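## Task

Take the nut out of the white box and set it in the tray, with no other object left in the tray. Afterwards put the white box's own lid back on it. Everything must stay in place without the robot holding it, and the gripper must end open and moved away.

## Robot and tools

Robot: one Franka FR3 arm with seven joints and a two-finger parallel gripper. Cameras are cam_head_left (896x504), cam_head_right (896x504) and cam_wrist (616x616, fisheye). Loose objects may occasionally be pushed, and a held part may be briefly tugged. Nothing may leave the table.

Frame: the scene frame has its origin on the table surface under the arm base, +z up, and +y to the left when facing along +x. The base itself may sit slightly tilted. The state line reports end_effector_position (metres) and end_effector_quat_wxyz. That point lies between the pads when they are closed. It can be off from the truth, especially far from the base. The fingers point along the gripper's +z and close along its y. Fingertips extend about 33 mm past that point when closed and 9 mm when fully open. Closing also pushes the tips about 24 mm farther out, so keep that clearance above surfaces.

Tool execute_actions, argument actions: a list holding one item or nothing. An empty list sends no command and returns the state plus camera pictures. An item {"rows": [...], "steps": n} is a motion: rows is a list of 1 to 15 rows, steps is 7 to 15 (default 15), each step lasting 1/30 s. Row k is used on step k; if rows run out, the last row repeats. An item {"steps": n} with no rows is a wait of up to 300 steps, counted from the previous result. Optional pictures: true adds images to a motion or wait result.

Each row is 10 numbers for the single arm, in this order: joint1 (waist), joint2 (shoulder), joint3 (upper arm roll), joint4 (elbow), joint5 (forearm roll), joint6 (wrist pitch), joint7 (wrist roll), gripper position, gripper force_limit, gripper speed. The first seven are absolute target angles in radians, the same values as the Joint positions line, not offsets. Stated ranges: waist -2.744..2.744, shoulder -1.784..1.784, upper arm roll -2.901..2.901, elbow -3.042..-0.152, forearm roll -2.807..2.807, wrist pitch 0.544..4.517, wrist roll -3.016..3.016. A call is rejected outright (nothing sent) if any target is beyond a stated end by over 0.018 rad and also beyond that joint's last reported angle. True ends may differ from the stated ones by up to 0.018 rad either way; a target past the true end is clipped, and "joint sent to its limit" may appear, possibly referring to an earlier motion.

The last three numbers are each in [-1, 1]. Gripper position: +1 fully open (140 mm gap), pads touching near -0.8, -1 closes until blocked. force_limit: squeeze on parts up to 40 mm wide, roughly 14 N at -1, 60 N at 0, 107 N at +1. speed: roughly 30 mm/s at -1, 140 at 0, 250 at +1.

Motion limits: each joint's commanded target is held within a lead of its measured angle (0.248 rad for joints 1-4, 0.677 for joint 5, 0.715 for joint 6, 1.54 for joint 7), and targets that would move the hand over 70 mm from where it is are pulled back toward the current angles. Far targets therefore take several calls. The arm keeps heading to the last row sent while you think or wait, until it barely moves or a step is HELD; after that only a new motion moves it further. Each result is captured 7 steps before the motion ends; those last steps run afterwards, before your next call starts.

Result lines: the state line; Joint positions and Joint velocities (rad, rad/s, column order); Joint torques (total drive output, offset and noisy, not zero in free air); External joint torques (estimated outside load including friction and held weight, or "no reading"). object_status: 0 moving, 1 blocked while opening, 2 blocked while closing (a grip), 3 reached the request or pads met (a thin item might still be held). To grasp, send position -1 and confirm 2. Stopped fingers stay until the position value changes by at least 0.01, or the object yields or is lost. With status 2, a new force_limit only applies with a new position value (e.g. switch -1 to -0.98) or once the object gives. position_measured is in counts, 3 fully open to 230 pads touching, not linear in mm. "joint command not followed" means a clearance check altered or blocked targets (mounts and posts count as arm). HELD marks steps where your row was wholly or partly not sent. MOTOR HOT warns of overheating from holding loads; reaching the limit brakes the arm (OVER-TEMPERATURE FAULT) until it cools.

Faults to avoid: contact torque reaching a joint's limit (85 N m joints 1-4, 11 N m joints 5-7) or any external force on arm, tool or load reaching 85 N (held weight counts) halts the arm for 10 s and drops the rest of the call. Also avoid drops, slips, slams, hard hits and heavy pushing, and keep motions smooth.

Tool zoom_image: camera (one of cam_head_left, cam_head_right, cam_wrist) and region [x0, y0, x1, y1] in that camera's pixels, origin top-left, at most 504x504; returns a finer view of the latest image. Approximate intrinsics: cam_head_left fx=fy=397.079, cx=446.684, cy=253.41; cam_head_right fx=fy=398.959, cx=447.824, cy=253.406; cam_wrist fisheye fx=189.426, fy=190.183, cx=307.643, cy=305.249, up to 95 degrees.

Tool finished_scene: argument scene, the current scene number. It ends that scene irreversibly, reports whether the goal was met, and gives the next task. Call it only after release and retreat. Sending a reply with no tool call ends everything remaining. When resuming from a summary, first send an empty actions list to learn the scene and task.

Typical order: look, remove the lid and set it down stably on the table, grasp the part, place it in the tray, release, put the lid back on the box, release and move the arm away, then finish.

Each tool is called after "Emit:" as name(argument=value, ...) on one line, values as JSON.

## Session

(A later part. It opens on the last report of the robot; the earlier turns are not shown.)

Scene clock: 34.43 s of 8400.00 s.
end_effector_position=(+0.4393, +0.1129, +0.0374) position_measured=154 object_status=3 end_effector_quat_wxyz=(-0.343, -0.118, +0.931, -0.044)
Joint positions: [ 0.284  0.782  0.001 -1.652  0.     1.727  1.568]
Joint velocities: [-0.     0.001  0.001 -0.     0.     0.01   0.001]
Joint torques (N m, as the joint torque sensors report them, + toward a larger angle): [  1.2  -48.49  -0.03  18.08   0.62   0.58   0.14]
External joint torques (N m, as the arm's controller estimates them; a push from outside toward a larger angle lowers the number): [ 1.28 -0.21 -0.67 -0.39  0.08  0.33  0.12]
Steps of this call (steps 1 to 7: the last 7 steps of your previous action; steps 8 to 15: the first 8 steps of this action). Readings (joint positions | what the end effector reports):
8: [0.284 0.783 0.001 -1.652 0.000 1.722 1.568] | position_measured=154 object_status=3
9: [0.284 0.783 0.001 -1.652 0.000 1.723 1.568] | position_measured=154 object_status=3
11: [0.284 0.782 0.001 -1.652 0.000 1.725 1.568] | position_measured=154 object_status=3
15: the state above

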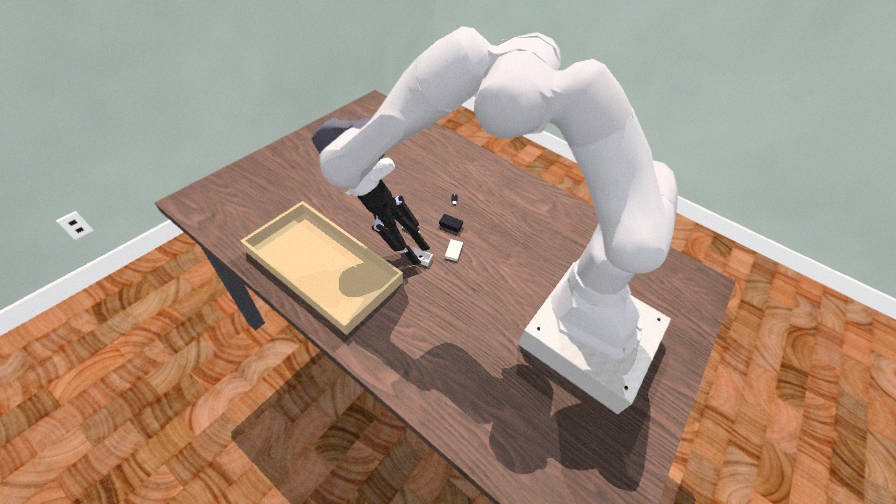

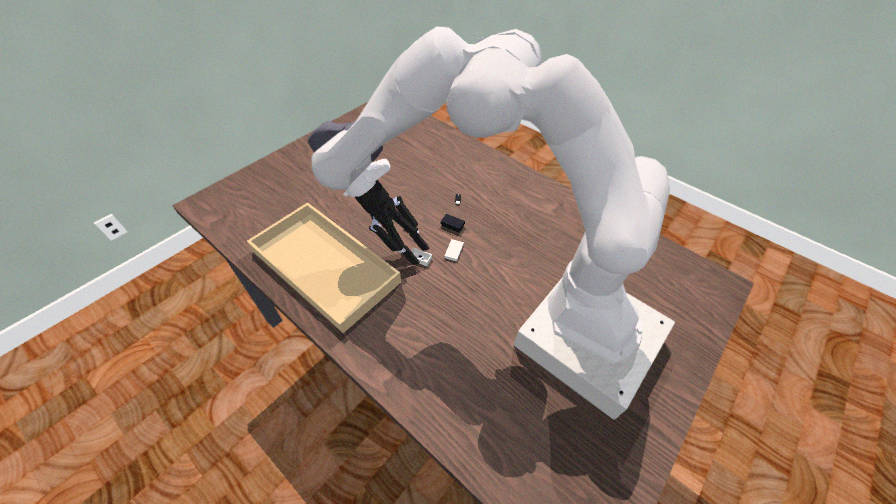

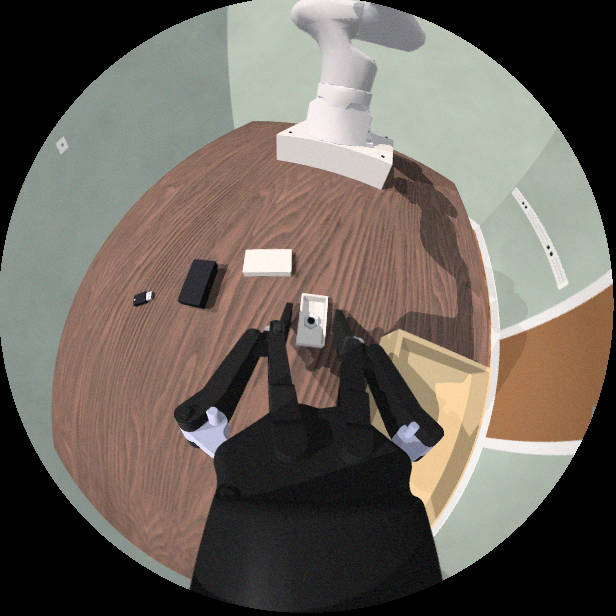

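Looks good; close.

Emit:
execute_actions(actions=[{"rows":[[0.285,0.781,0,-1.65,0,1.731,1.571,-1,0,0]]}])

Emit:
execute_actions(actions=[{"rows":[[0.285,0.781,0,-1.65,0,1.731,1.571,-1,0,0],[0.285,0.76,0,-1.65,0,1.71,1.571,-1,0,0],[0.285,0.74,0,-1.65,0,1.69,1.571,-1,0,0],[0.285,0.71,0,-1.65,0,1.66,1.571,-1,0,0],[0.285,0.67,0,-1.65,0,1.62,1.571,-1,0,0],[0.285,0.62,0,-1.65,0,1.57,1.571,-1,0,0],[0.285,0.55,0,-1.65,0,1.5,1.571,-1,0,0]]}])

Emit:
execute_actions(actions=[{"rows":[[0.285,0.55,0,-1.65,0,1.5,1.571,-1,0,0]]}], pictures=true)

Scene clock: 35.07 s of 8400.00 s.
end_effector_position=(+0.4402, +0.1131, +0.0375) position_measured=186 object_status=0 end_effector_quat_wxyz=(-0.342, -0.118, +0.931, -0.044)
Joint positions: [ 0.284  0.782  0.001 -1.651  0.     1.729  1.568]
Joint velocities: [-0.001  0.001  0.001  0.     0.    -0.    -0.002]
Joint torques (N m, as the joint torque sensors report them, + toward a larger angle): [  0.77 -48.27   0.07  17.8    0.64   0.77   0.07]
External joint torques (N m, as the arm's controller estimates them; a push from outside toward a larger angle lowers the number): [ 1.03 -0.06 -0.41 -0.68  0.12  0.51  0.05]
Steps of this call (steps 1 to 7: the last 7 steps of your previous action; steps 8 to 11: the robot went on to your last target; steps 12 to 19: the first 8 steps of this action). Readings (joint positions | what the end effector reports):
12: [0.284 0.782 0.001 -1.652 0.000 1.728 1.568] | position_measured=154 object_status=0
13: [0.284 0.782 0.001 -1.652 0.000 1.728 1.568] | position_measured=160 object_status=0
15: [0.284 0.782 0.001 -1.652 0.000 1.728 1.568] | position_measured=175 object_status=0
19: the state above

Scene clock: 35.57 s of 8400.00 s.
end_effector_position=(+0.4509, +0.1160, +0.1076) position_measured=188 object_status=2 end_effector_quat_wxyz=(-0.329, -0.119, +0.936, -0.042)
Joint positions: [ 0.284  0.655  0.001 -1.657  0.     1.635  1.568]
Joint velocities: [-0.002 -0.996  0.001  0.048 -0.001 -0.634  0.001]
Joint torques (N m, as the joint torque sensors report them, + toward a larger angle): [  1.5  -44.84  -0.39  20.46   0.7    0.42   0.02]
External joint torques (N m, as the arm's controller estimates them; a push from outside toward a larger angle lowers the number): [ 1.64 -0.03 -0.88  0.4   0.1  -0.36 -0.01]
Steps of this call (steps 1 to 7: the last 7 steps of your previous action; steps 8 to 15: the first 8 steps of this action). Readings (joint positions | what the end effector reports):
8: [0.284 0.782 0.001 -1.651 0.000 1.729 1.568] | position_measured=188 object_status=2
9: [0.284 0.780 0.001 -1.652 0.000 1.726 1.568] | position_measured=188 object_status=2
11: [0.284 0.763 0.001 -1.655 0.000 1.711 1.568] | position_measured=188 object_status=2
15: the state above

Scene clock: 36.07 s of 8400.00 s.
end_effector_position=(+0.4456, +0.1149, +0.1749) position_measured=188 object_status=2 end_effector_quat_wxyz=(-0.334, -0.119, +0.934, -0.043)
Joint positions: [ 0.284  0.55   0.    -1.649  0.     1.509  1.568]
Joint velocities: [ 0.001 -0.001 -0.001 -0.     0.001 -0.042 -0.001]
Joint torques (N m, as the joint torque sensors report them, + toward a larger angle): [  1.29 -44.22  -0.66  18.86   0.78   0.08   0.14]
External joint torques (N m, as the arm's controller estimates them; a push from outside toward a larger angle lowers the number): [ 1.3   1.69 -1.16 -2.28  0.11 -0.26  0.12]
Steps of this call (steps 1 to 7: the last 7 steps of your previous action; steps 8 to 15: the first 8 steps of this action). Readings (joint positions | what the end effector reports):
8: [0.284 0.542 0.000 -1.644 0.000 1.532 1.568] | position_measured=188 object_status=2
9: [0.284 0.544 0.000 -1.645 0.000 1.526 1.568] | position_measured=188 object_status=2
11: [0.284 0.547 0.000 -1.647 0.000 1.518 1.568] | position_measured=188 object_status=2
15: the state above

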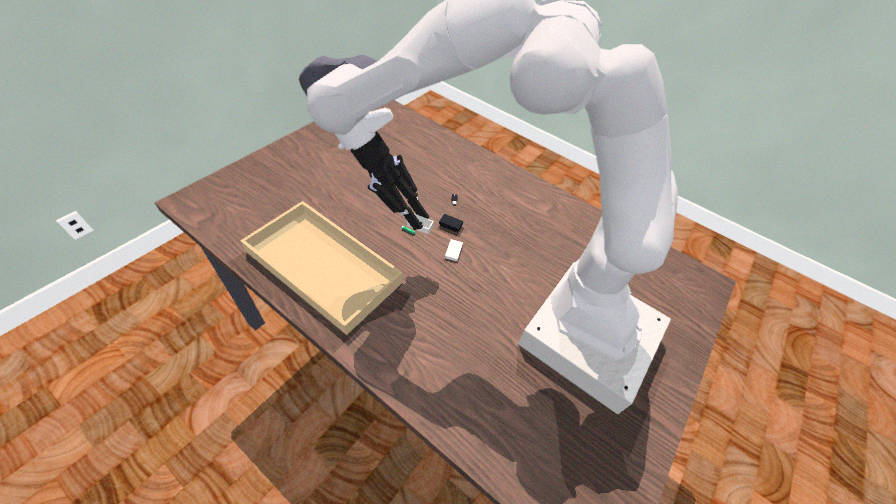

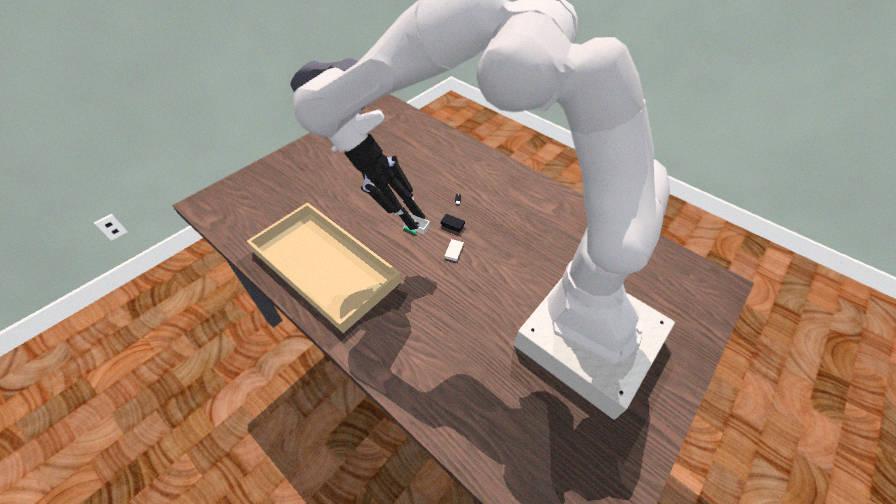

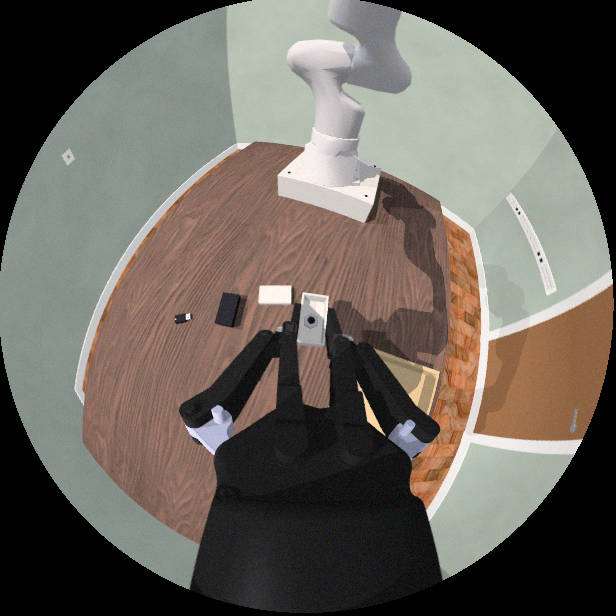

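Emit:
execute_actions(actions=[{"rows":[[0.33,0.5,0,-1.72,0,1.7,1.571,-1,0,0],[0.33,0.5,0,-1.72,0,1.7,1.571,-1,0,0],[0.33,0.5,0,-1.72,0,1.7,1.571,-1,0,0],[0.33,0.5,0,-1.72,0,1.7,1.571,-1,0,0],[0.4,0.43,0,-1.82,0,1.95,1.571,-1,0,0],[0.4,0.43,0,-1.82,0,1.95,1.571,-1,0,0],[0.4,0.43,0,-1.82,0,1.95,1.571,-1,0,0],[0.4,0.43,0,-1.82,0,1.95,1.571,-1,0,0],[0.5,0.356,0,-1.927,0,2.283,1.571,-1,0,0]]}])

Emit:
execute_actions(actions=[{"rows":[[0.5,0.356,0,-1.927,0,2.283,1.571,-1,0,0]]}], pictures=true)

Scene clock: 37.60 s of 8400.00 s.
end_effector_position=(+0.4707, +0.1657, +0.1584) position_measured=188 object_status=2 end_effector_quat_wxyz=(-0.228, -0.165, +0.959, -0.041)
Joint positions: [ 0.374  0.454 -0.002 -1.789 -0.     1.774  1.568]
Joint velocities: [ 0.404 -0.313  0.094 -0.362  0.001  1.047 -0.001]
Joint torques (N m, as the joint torque sensors report them, + toward a larger angle): [ -3.25 -41.74  -3.35  19.58   0.75   1.64   0.11]
External joint torques (N m, as the arm's controller estimates them; a push from outside toward a larger angle lowers the number): [ 1.89 -0.89  0.34 -2.01  0.18  0.63  0.11]
Steps of this call (steps 1 to 7: the last 7 steps of your previous action; steps 8 to 15: the robot went on to your last target; steps 16 to 38: nothing new was sent; steps 39 to 46: the first 8 steps of this action). Readings (joint positions | what the end effector reports):
39: [0.289 0.540 -0.003 -1.666 0.000 1.531 1.568] | position_measured=188 object_status=2
40: [0.297 0.529 -0.005 -1.685 0.000 1.560 1.568] | position_measured=188 object_status=2
42: [0.314 0.513 -0.003 -1.704 0.000 1.605 1.568] | position_measured=188 object_status=2
46: the state above

Scene clock: 38.10 s of 8400.00 s.
end_effector_position=(+0.5415, +0.2754, +0.1664) position_measured=188 object_status=2 end_effector_quat_wxyz=(-0.020, -0.234, +0.972, -0.006)
Joint positions: [ 0.501  0.357  0.002 -1.923  0.     2.239  1.568]
Joint velocities: [ 0.001 -0.    -0.018 -0.018  0.     0.256  0.   ]
Joint torques (N m, as the joint torque sensors report them, + toward a larger angle): [  0.36 -41.36  -0.11  18.68   0.66   2.96   0.14]
External joint torques (N m, as the arm's controller estimates them; a push from outside toward a larger angle lowers the number): [ 0.1  -0.22 -0.73 -3.23  0.04  0.77  0.14]
Steps of this call (steps 1 to 7: the last 7 steps of your previous action; steps 8 to 15: the first 8 steps of this action). Readings (joint positions | what the end effector reports):
8: [0.488 0.368 0.003 -1.908 0.000 2.109 1.568] | position_measured=188 object_status=2
9: [0.494 0.364 0.004 -1.914 0.000 2.140 1.568] | position_measured=188 object_status=2
11: [0.500 0.359 0.004 -1.919 0.000 2.187 1.568] | position_measured=188 object_status=2
15: the state above

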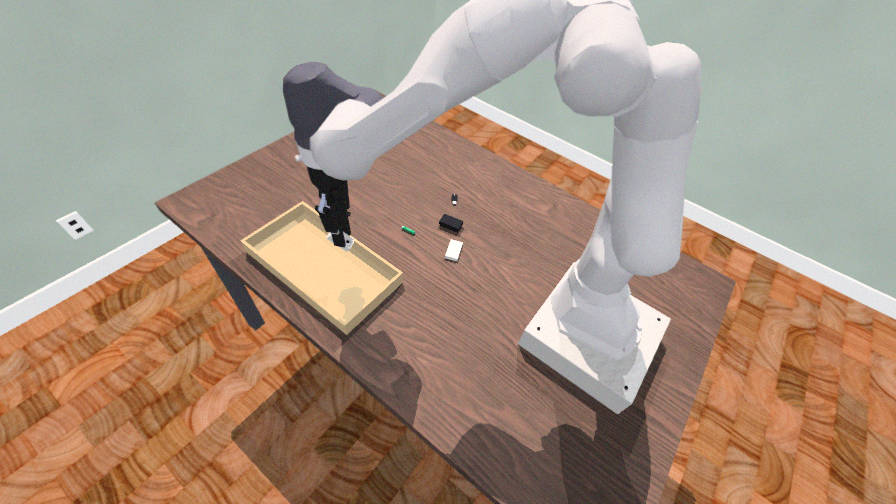

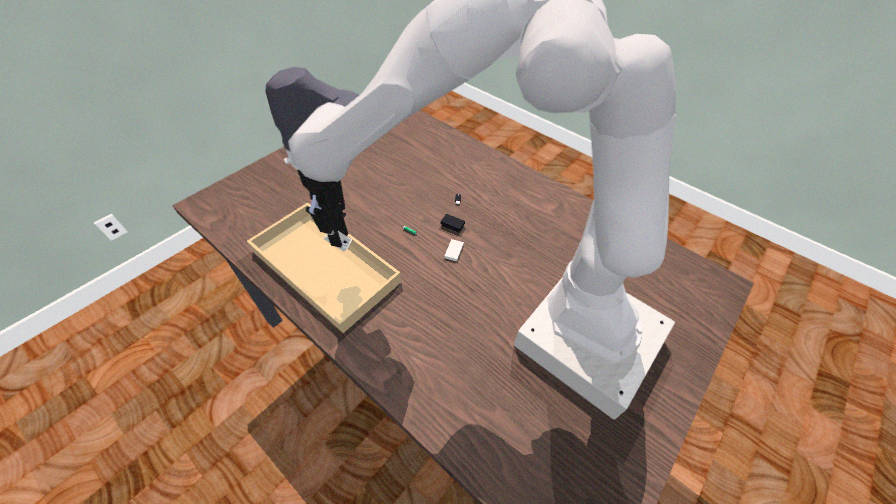

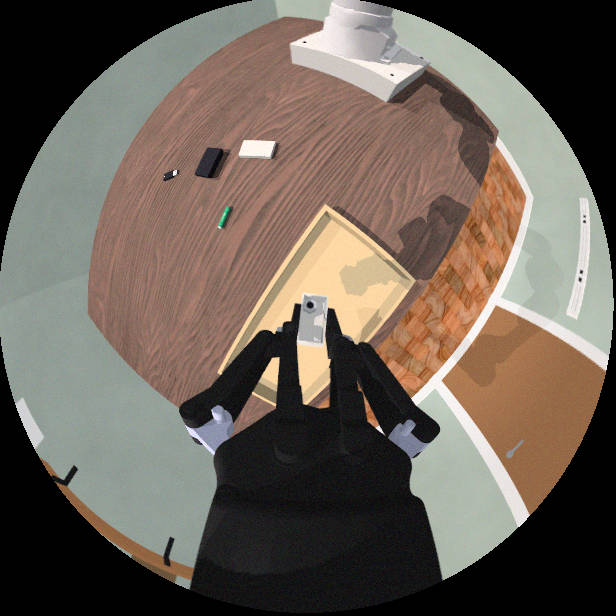

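Emit:
execute_actions(actions=[{"rows":[[0.52,0.35,0,-2.1,0,2.7,1.571,-1,0,0]]}])

Emit:
execute_actions(actions=[{"rows":[[0.52,0.35,0,-2.32,0,3.15,1.571,-1,0,0]]}])

Emit:
execute_actions(actions=[{"rows":[[0.52,0.352,0,-2.549,0,3.643,1.571,-1,0,0]]}])

Emit:
execute_actions(actions=[{"rows":[[0.52,0.352,0,-2.549,0,3.643,1.571,-1,0,0]]}], pictures=true)

Scene clock: 38.67 s of 8400.00 s.
end_effector_position=(+0.5577, +0.2947, +0.1306) position_measured=188 object_status=2 end_effector_quat_wxyz=(+0.074, -0.241, +0.967, +0.017)
Joint positions: [ 0.518  0.357  0.    -2.096  0.     2.605  1.568]
Joint velocities: [ 0.008 -0.01   0.    -0.065  0.001  0.549 -0.001]
Joint torques (N m, as the joint torque sensors report them, + toward a larger angle): [  1.38 -42.44  -0.12  20.42   0.58   3.49   0.07]
External joint torques (N m, as the arm's controller estimates them; a push from outside toward a larger angle lowers the number): [ 2.26  0.51  0.48 -2.16 -0.02  0.58  0.08]
Steps of this call (steps 1 to 7: the last 7 steps of your previous action; steps 8 to 9: the robot went on to your last target; steps 10 to 17: the first 8 steps of this action). Readings (joint positions | what the end effector reports):
10: [0.503 0.347 -0.001 -1.959 0.000 2.337 1.568] | position_measured=188 object_status=2
11: [0.506 0.341 -0.001 -2.003 0.000 2.403 1.568] | position_measured=188 object_status=2
13: [0.513 0.348 -0.001 -2.059 0.000 2.498 1.568] | position_measured=188 object_status=2
17: the state above

Scene clock: 39.17 s of 8400.00 s.
end_effector_position=(+0.5590, +0.2951, +0.1052) position_measured=188 object_status=2 end_effector_quat_wxyz=(+0.179, -0.238, +0.954, +0.043)
Joint positions: [ 0.518  0.358  0.    -2.315  0.     3.043  1.568]
Joint velocities: [-0.001 -0.02   0.001 -0.078  0.001  0.614  0.002]
Joint torques (N m, as the joint torque sensors report them, + toward a larger angle): [  1.85 -41.6   -0.85  17.06   0.4    4.08   0.05]
External joint torques (N m, as the arm's controller estimates them; a push from outside toward a larger angle lowers the number): [ 1.97 -1.34 -1.1  -3.31 -0.02  0.71  0.07]
Steps of this call (steps 1 to 7: the last 7 steps of your previous action; steps 8 to 15: the first 8 steps of this action). Readings (joint positions | what the end effector reports):
8: [0.518 0.340 0.000 -2.139 0.000 2.748 1.568] | position_measured=188 object_status=2
9: [0.518 0.334 0.000 -2.195 0.000 2.822 1.568] | position_measured=188 object_status=2
11: [0.518 0.347 0.000 -2.269 0.000 2.926 1.568] | position_measured=188 object_status=2
15: the state above

Scene clock: 39.67 s of 8400.00 s.
end_effector_position=(+0.5460, +0.2880, +0.1156) position_measured=188 object_status=2 end_effector_quat_wxyz=(+0.299, -0.230, +0.923, +0.072)
Joint positions: [ 0.518  0.358 -0.    -2.543  0.001  3.527  1.568]
Joint velocities: [ 0.001 -0.026 -0.001 -0.075 -0.001  0.679  0.001]
Joint torques (N m, as the joint torque sensors report them, + toward a larger angle): [  1.32 -34.97  -0.25  13.24   0.28   3.95   0.02]
External joint torques (N m, as the arm's controller estimates them; a push from outside toward a larger angle lowers the number): [ 1.39  0.05 -0.52 -2.55  0.06  0.49  0.04]
Steps of this call (steps 1 to 7: the last 7 steps of your previous action; steps 8 to 15: the first 8 steps of this action). Readings (joint positions | what the end effector reports):
8: [0.518 0.342 -0.000 -2.359 0.001 3.199 1.568] | position_measured=188 object_status=2
9: [0.518 0.337 -0.000 -2.419 0.001 3.281 1.568] | position_measured=188 object_status=2
11: [0.518 0.350 -0.000 -2.498 0.001 3.396 1.568] | position_measured=188 object_status=2
15: the state above

Scene clock: 40.17 s of 8400.00 s.
end_effector_position=(+0.5637, +0.2974, +0.1460) position_measured=188 object_status=2 end_effector_quat_wxyz=(+0.349, -0.226, +0.906, +0.084)
Joint positions: [ 0.518  0.353 -0.    -2.547  0.001  3.635  1.568]
Joint velocities: [ 0.002 -0.002 -0.001  0.    -0.     0.033 -0.   ]
Joint torques (N m, as the joint torque sensors report them, + toward a larger angle): [  1.31 -33.37   0.35  12.29   0.06   3.8    0.16]
External joint torques (N m, as the arm's controller estimates them; a push from outside toward a larger angle lowers the number): [ 1.38  0.12  0.08 -1.97 -0.14  0.38  0.18]
Steps of this call (steps 1 to 7: the last 7 steps of your previous action; steps 8 to 15: the first 8 steps of this action). Readings (joint positions | what the end effector reports):
8: [0.518 0.353 -0.000 -2.547 0.001 3.618 1.568] | position_measured=188 object_status=2
9: [0.518 0.353 -0.000 -2.547 0.001 3.622 1.568] | position_measured=188 object_status=2
11: [0.518 0.353 -0.000 -2.547 0.001 3.628 1.568] | position_measured=188 object_status=2
15: the state above

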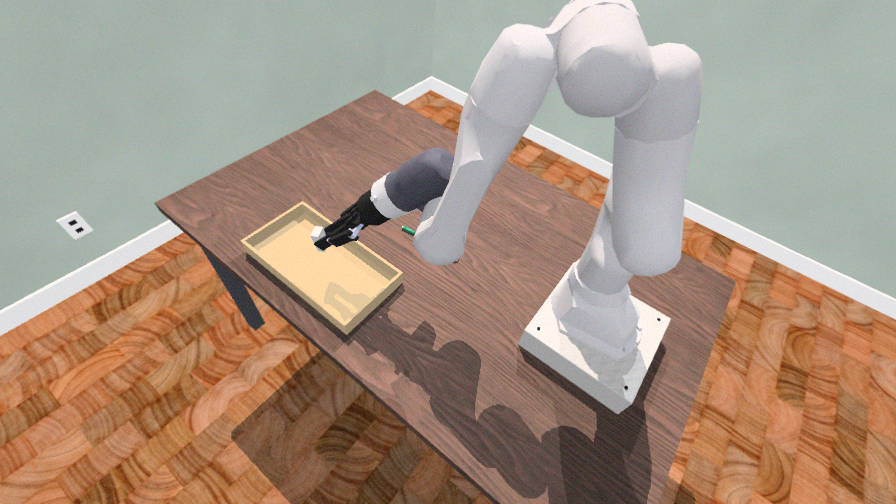

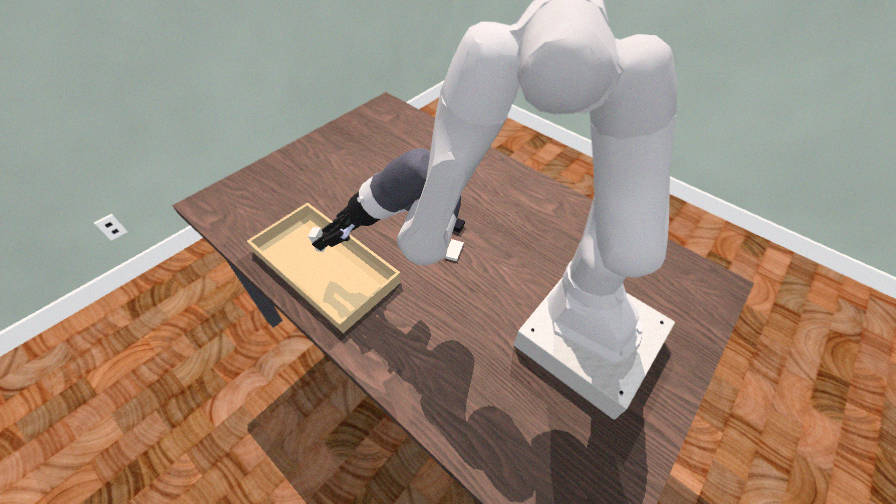

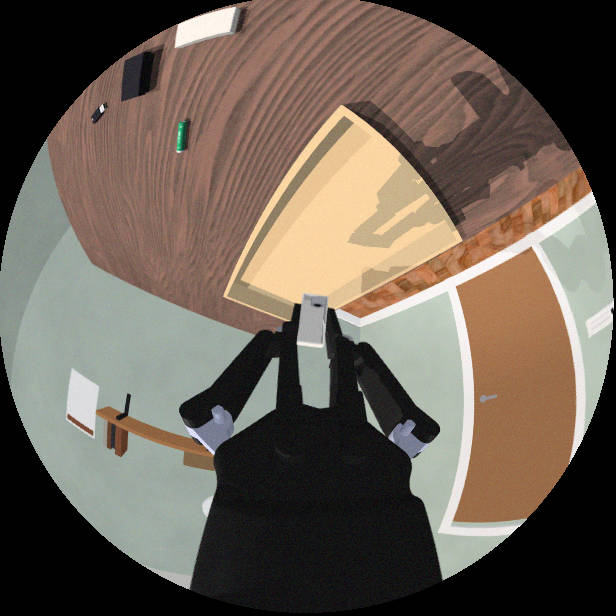

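Emit:
execute_actions(actions=[{"rows":[[0.52,0.45,0,-2.62,0,4.0,1.571,-1,0,0]]}])

Emit:
execute_actions(actions=[{"rows":[[0.52,0.56,0,-2.67,0,4.3,1.571,-1,0,0]]}])

Emit:
execute_actions(actions=[{"rows":[[0.52,0.56,0,-2.67,0,4.49,1.571,-1,0,0]]}], pictures=true)

Scene clock: 40.73 s of 8400.00 s.
end_effector_position=(+0.5475, +0.2888, +0.1357) position_measured=188 object_status=2 end_effector_quat_wxyz=(+0.400, -0.221, +0.884, +0.097)
Joint positions: [ 0.518  0.451 -0.    -2.619  0.001  3.918  1.568]
Joint velocities: [-0.001  0.006 -0.    -0.01   0.001  0.47   0.003]
Joint torques (N m, as the joint torque sensors report them, + toward a larger angle): [  1.77 -33.67  -0.45  10.69   0.06   4.18   0.09]
External joint torques (N m, as the arm's controller estimates them; a push from outside toward a larger angle lowers the number): [ 1.98  0.71 -0.68 -1.2  -0.04  0.7   0.11]
Steps of this call (steps 1 to 7: the last 7 steps of your previous action; steps 8 to 9: the robot went on to your last target; steps 10 to 17: the first 8 steps of this action). Readings (joint positions | what the end effector reports):
10: [0.518 0.364 -0.000 -2.556 0.001 3.691 1.568] | position_measured=188 object_status=2
11: [0.518 0.387 -0.000 -2.573 0.001 3.748 1.568] | position_measured=188 object_status=2
13: [0.518 0.428 -0.000 -2.602 0.001 3.828 1.568] | position_measured=188 object_status=2
17: the state above

Scene clock: 41.23 s of 8400.00 s.
end_effector_position=(+0.5325, +0.2809, +0.1448) position_measured=188 object_status=2 end_effector_quat_wxyz=(+0.466, -0.213, +0.852, +0.113)
Joint positions: [ 0.518  0.559 -0.    -2.669  0.001  4.228  1.568]
Joint velocities: [ 0.     0.014 -0.    -0.001 -0.     0.419  0.001]
Joint torques (N m, as the joint torque sensors report them, + toward a larger angle): [  1.76 -32.55  -0.05   4.87  -0.12   3.91   0.06]
External joint torques (N m, as the arm's controller estimates them; a push from outside toward a larger angle lowers the number): [ 1.81  0.92 -0.51 -3.3  -0.06  0.56  0.08]
Steps of this call (steps 1 to 7: the last 7 steps of your previous action; steps 8 to 15: the first 8 steps of this action). Readings (joint positions | what the end effector reports):
8: [0.518 0.464 -0.000 -2.623 0.001 4.025 1.568] | position_measured=188 object_status=2
9: [0.518 0.491 -0.000 -2.634 0.001 4.076 1.568] | position_measured=188 object_status=2
11: [0.518 0.536 -0.000 -2.657 0.001 4.147 1.568] | position_measured=188 object_status=2
15: the state above

Scene clock: 41.73 s of 8400.00 s.
end_effector_position=(+0.5442, +0.2873, +0.2137) position_measured=188 object_status=2 end_effector_quat_wxyz=(+0.554, -0.199, +0.797, +0.135)
Joint positions: [ 0.518  0.561 -0.    -2.669  0.001  4.444  1.568]
Joint velocities: [ 0.001 -0.002  0.     0.001  0.001  0.268  0.   ]
Joint torques (N m, as the joint torque sensors report them, + toward a larger angle): [  1.25 -32.86  -0.61   6.15  -0.07   3.5    0.11]
External joint torques (N m, as the arm's controller estimates them; a push from outside toward a larger angle lowers the number): [ 1.29 -0.95 -1.07 -1.   -0.01  0.48  0.13]
Steps of this call (steps 1 to 7: the last 7 steps of your previous action; steps 8 to 15: the first 8 steps of this action). Readings (joint positions | what the end effector reports):
8: [0.518 0.561 -0.000 -2.669 0.001 4.308 1.568] | position_measured=188 object_status=2
9: [0.518 0.561 -0.000 -2.669 0.001 4.340 1.568] | position_measured=188 object_status=2
11: [0.518 0.561 -0.000 -2.669 0.001 4.389 1.568] | position_measured=188 object_status=2
15: the state above

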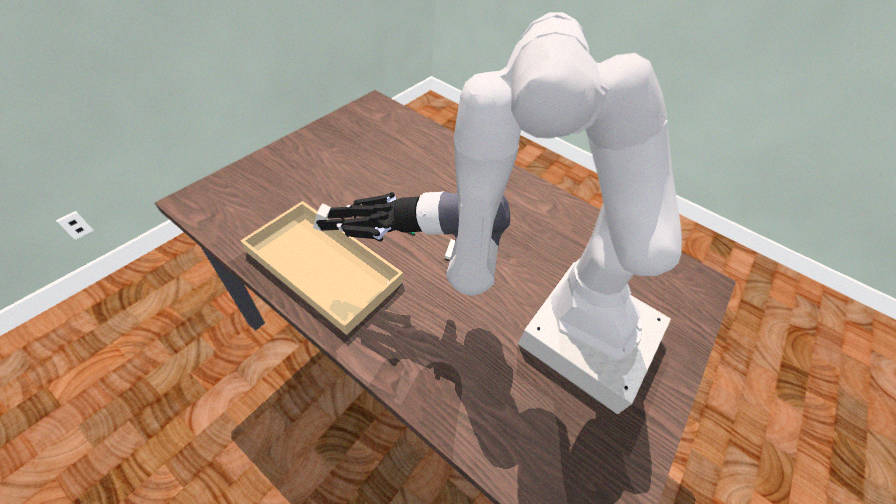

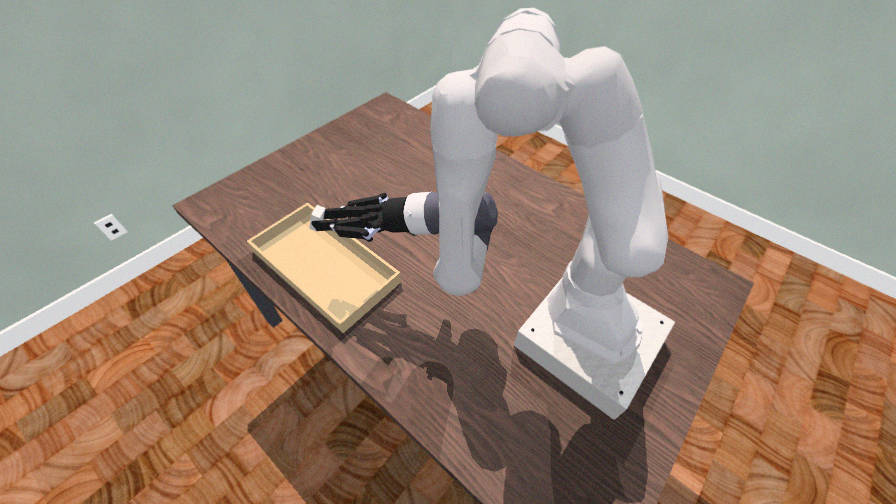

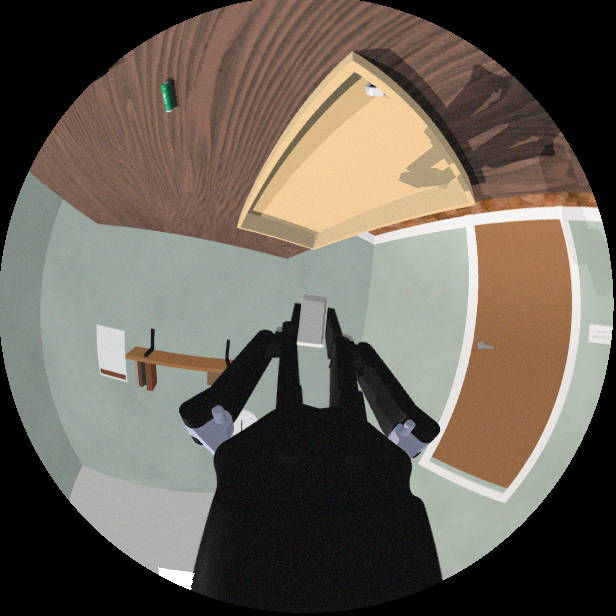

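Emit:
execute_actions(actions=[{"rows":[[0.52,0.4,0,-2.5,0,3.7,1.571,-1,0,0]]}])

Emit:
execute_actions(actions=[{"rows":[[0.5,0.33,0,-2.2,0,2.9,1.571,-1,0,0]]}])

Emit:
execute_actions(actions=[{"rows":[[0.45,0.33,0,-1.93,0,2.25,1.571,-1,0,0]]}])

Emit:
execute_actions(actions=[{"rows":[[0.33,0.43,0,-1.75,0,1.75,1.571,-1,0,0]]}])

Emit:
execute_actions(actions=[{"rows":[[0.285,0.6,0,-1.65,0,1.55,1.571,-1,0,0]]}])

Emit:
execute_actions(actions=[{"rows":[[0.285,0.65,0,-1.65,0,1.6,1.571,-1,0,0],[0.285,0.69,0,-1.65,0,1.64,1.571,-1,0,0],[0.285,0.72,0,-1.65,0,1.67,1.571,-1,0,0],[0.285,0.745,0,-1.65,0,1.695,1.571,-1,0,0],[0.285,0.76,0,-1.65,0,1.71,1.571,-1,0,0],[0.285,0.772,0,-1.65,0,1.722,1.571,-1,0,0],[0.285,0.779,0,-1.65,0,1.729,1.571,-1,0,0]]}], pictures=true)

Scene clock: 42.50 s of 8400.00 s.
end_effector_position=(+0.6057, +0.3198, +0.2147) position_measured=188 object_status=2 end_effector_quat_wxyz=(+0.465, -0.213, +0.852, +0.113)
Joint positions: [ 0.518  0.4   -0.    -2.504  0.001  3.901  1.568]
Joint velocities: [ 0.001 -0.054  0.001  0.069 -0.001 -1.133 -0.001]
Joint torques (N m, as the joint torque sensors report them, + toward a larger angle): [  1.45 -31.31   0.    10.76   0.26   2.76   0.03]
External joint torques (N m, as the arm's controller estimates them; a push from outside toward a larger angle lowers the number): [ 1.49 -0.69 -0.31 -0.42  0.09 -0.5   0.05]
Steps of this call (steps 1 to 7: the last 7 steps of your previous action; steps 8 to 15: the robot went on to your last target; steps 16 to 23: the first 8 steps of this action). Readings (joint positions | what the end effector reports):
16: [0.518 0.546 -0.000 -2.650 0.001 4.408 1.568] | position_measured=188 object_status=2
17: [0.518 0.512 -0.000 -2.610 0.001 4.293 1.568] | position_measured=188 object_status=2
19: [0.518 0.444 -0.000 -2.543 0.001 4.101 1.568] | position_measured=188 object_status=2
23: the state above

Scene clock: 43.00 s of 8400.00 s.
end_effector_position=(+0.6373, +0.3235, +0.1982) position_measured=188 object_status=2 end_effector_quat_wxyz=(+0.279, -0.225, +0.931, +0.065)
Joint positions: [ 0.502  0.32  -0.    -2.207 -0.     3.108  1.568]
Joint velocities: [-0.005 -0.015  0.     0.15   0.001 -1.081 -0.   ]
Joint torques (N m, as the joint torque sensors report them, + toward a larger angle): [ -0.6  -31.6   -0.25  14.54   0.67   2.02   0.04]
External joint torques (N m, as the arm's controller estimates them; a push from outside toward a larger angle lowers the number): [-1.   -0.77 -1.05 -0.33  0.32 -0.61  0.05]
Steps of this call (steps 1 to 7: the last 7 steps of your previous action; steps 8 to 15: the first 8 steps of this action). Readings (joint positions | what the end effector reports):
8: [0.516 0.398 0.001 -2.465 -0.000 3.651 1.568] | position_measured=188 object_status=2
9: [0.513 0.390 0.002 -2.393 -0.000 3.521 1.568] | position_measured=188 object_status=2
11: [0.507 0.355 0.001 -2.280 -0.000 3.320 1.568] | position_measured=188 object_status=2
15: the state above

Scene clock: 43.50 s of 8400.00 s.
end_effector_position=(+0.6064, +0.2671, +0.2020) position_measured=188 object_status=2 end_effector_quat_wxyz=(+0.075, -0.207, +0.975, +0.013)
Joint positions: [ 0.45   0.32  -0.003 -1.937 -0.001  2.41   1.568]
Joint velocities: [-0.045 -0.002 -0.009  0.148 -0.    -0.92  -0.001]
Joint torques (N m, as the joint torque sensors report them, + toward a larger angle): [  2.82 -35.18   2.4   18.39   1.04   1.6    0.01]
External joint torques (N m, as the arm's controller estimates them; a push from outside toward a larger angle lowers the number): [-0.59 -1.5  -0.84  0.4   0.53 -0.56  0.01]
Steps of this call (steps 1 to 7: the last 7 steps of your previous action; steps 8 to 15: the first 8 steps of this action). Readings (joint positions | what the end effector reports):
8: [0.496 0.339 0.004 -2.163 -0.001 2.861 1.568] | position_measured=188 object_status=2
9: [0.487 0.348 0.006 -2.098 -0.001 2.753 1.568] | position_measured=188 object_status=2
11: [0.469 0.339 0.004 -2.001 -0.001 2.590 1.568] | position_measured=188 object_status=2
15: the state above

Scene clock: 44.00 s of 8400.00 s.
end_effector_position=(+0.5420, +0.1763, +0.1786) position_measured=188 object_status=2 end_effector_quat_wxyz=(-0.123, -0.157, +0.980, -0.021)
Joint positions: [ 0.347  0.416  0.    -1.774 -0.001  1.94   1.568]
Joint velocities: [-0.288  0.176 -0.066  0.283 -0.001 -1.129 -0.001]
Joint torques (N m, as the joint torque sensors report them, + toward a larger angle): [  4.54 -43.2    3.68  22.33   0.99   1.39   0.09]
External joint torques (N m, as the arm's controller estimates them; a push from outside toward a larger angle lowers the number): [-0.48  1.5  -0.84  0.56  0.17 -0.41  0.07]
Steps of this call (steps 1 to 7: the last 7 steps of your previous action; steps 8 to 15: the first 8 steps of this action). Readings (joint positions | what the end effector reports):
8: [0.441 0.340 0.005 -1.910 -0.001 2.247 1.568] | position_measured=188 object_status=2
9: [0.428 0.355 0.008 -1.880 -0.001 2.199 1.568] | position_measured=188 object_status=2
11: [0.399 0.381 0.008 -1.834 -0.001 2.109 1.568] | position_measured=188 object_status=2
15: the state above

Scene clock: 44.50 s of 8400.00 s.
end_effector_position=(+0.4550, +0.1166, +0.1341) position_measured=188 object_status=2 end_effector_quat_wxyz=(-0.320, -0.119, +0.939, -0.042)
Joint positions: [ 0.286  0.603 -0.002 -1.663 -0.001  1.608  1.568]
Joint velocities: [-0.051  0.141 -0.011  0.036 -0.    -0.359 -0.001]
Joint torques (N m, as the joint torque sensors report them, + toward a larger angle): [  3.29 -53.97   1.23  25.35   0.9    0.67   0.02]
External joint torques (N m, as the arm's controller estimates them; a push from outside toward a larger angle lowers the number): [ 0.05  2.69 -1.84 -0.44 -0.02 -0.3   0.  ]
Steps of this call (steps 1 to 7: the last 7 steps of your previous action; steps 8 to 15: the first 8 steps of this action). Readings (joint positions | what the end effector reports):
8: [0.324 0.448 0.001 -1.727 -0.001 1.766 1.568] | position_measured=188 object_status=2
9: [0.318 0.481 0.003 -1.699 -0.001 1.736 1.568] | position_measured=188 object_status=2
11: [0.303 0.543 0.003 -1.671 -0.001 1.680 1.568] | position_measured=188 object_status=2
15: the state above

Scene clock: 45.00 s of 8400.00 s.
end_effector_position=(+0.4304, +0.1098, +0.0539) position_measured=188 object_status=2 end_effector_quat_wxyz=(-0.360, -0.117, +0.925, -0.047)
Joint positions: [ 0.285  0.763 -0.001 -1.652 -0.001  1.672  1.568]
Joint velocities: [ 0.001  0.46   0.001 -0.092  0.     0.311 -0.001]
Joint torques (N m, as the joint torque sensors report them, + toward a larger angle): [  0.65 -61.65   1.    22.84   0.83   1.05   0.12]
External joint torques (N m, as the arm's controller estimates them; a push from outside toward a larger angle lowers the number): [ 0.6   1.99  0.22 -3.18  0.17  0.47  0.1 ]
Steps of this call (steps 1 to 7: the last 7 steps of your previous action; steps 8 to 15: the first 8 steps of this action). Readings (joint positions | what the end effector reports):
8: [0.285 0.605 -0.001 -1.649 -0.001 1.570 1.568] | position_measured=188 object_status=2
9: [0.285 0.619 -0.001 -1.645 -0.001 1.581 1.568] | position_measured=188 object_status=2
11: [0.285 0.667 -0.001 -1.642 -0.001 1.614 1.568] | position_measured=188 object_status=2
15: the state above

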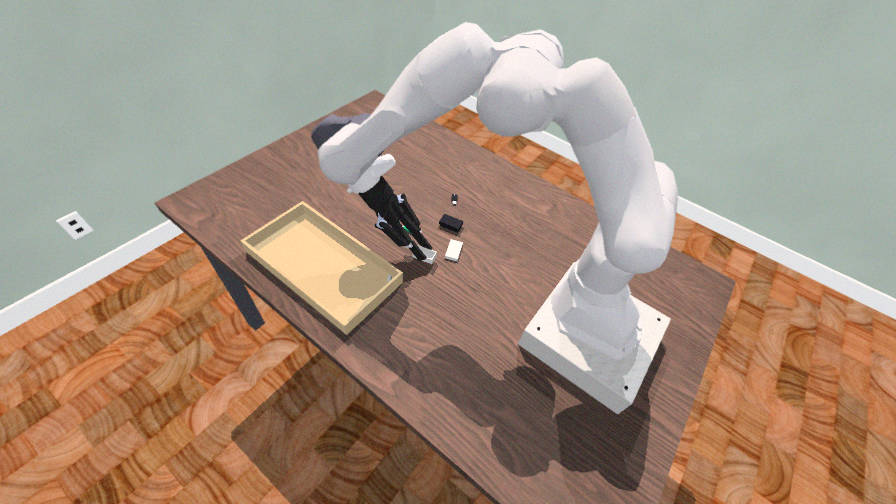

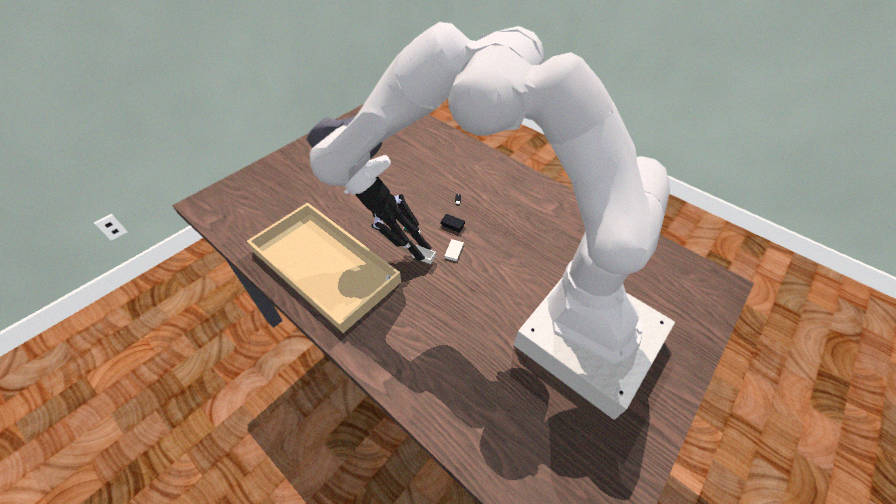

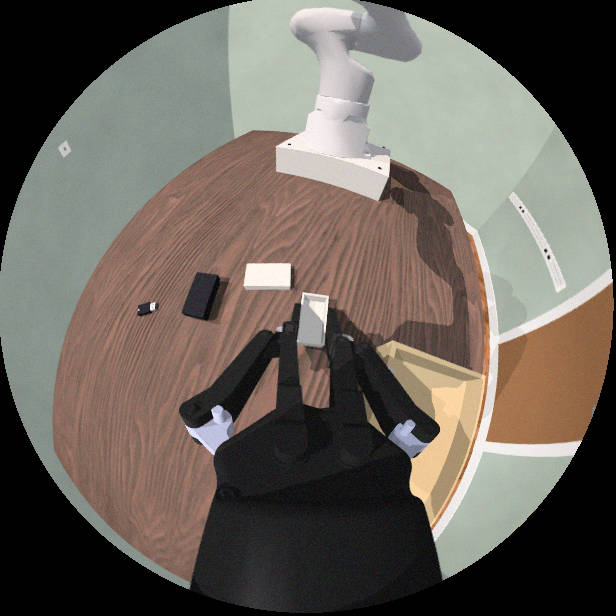

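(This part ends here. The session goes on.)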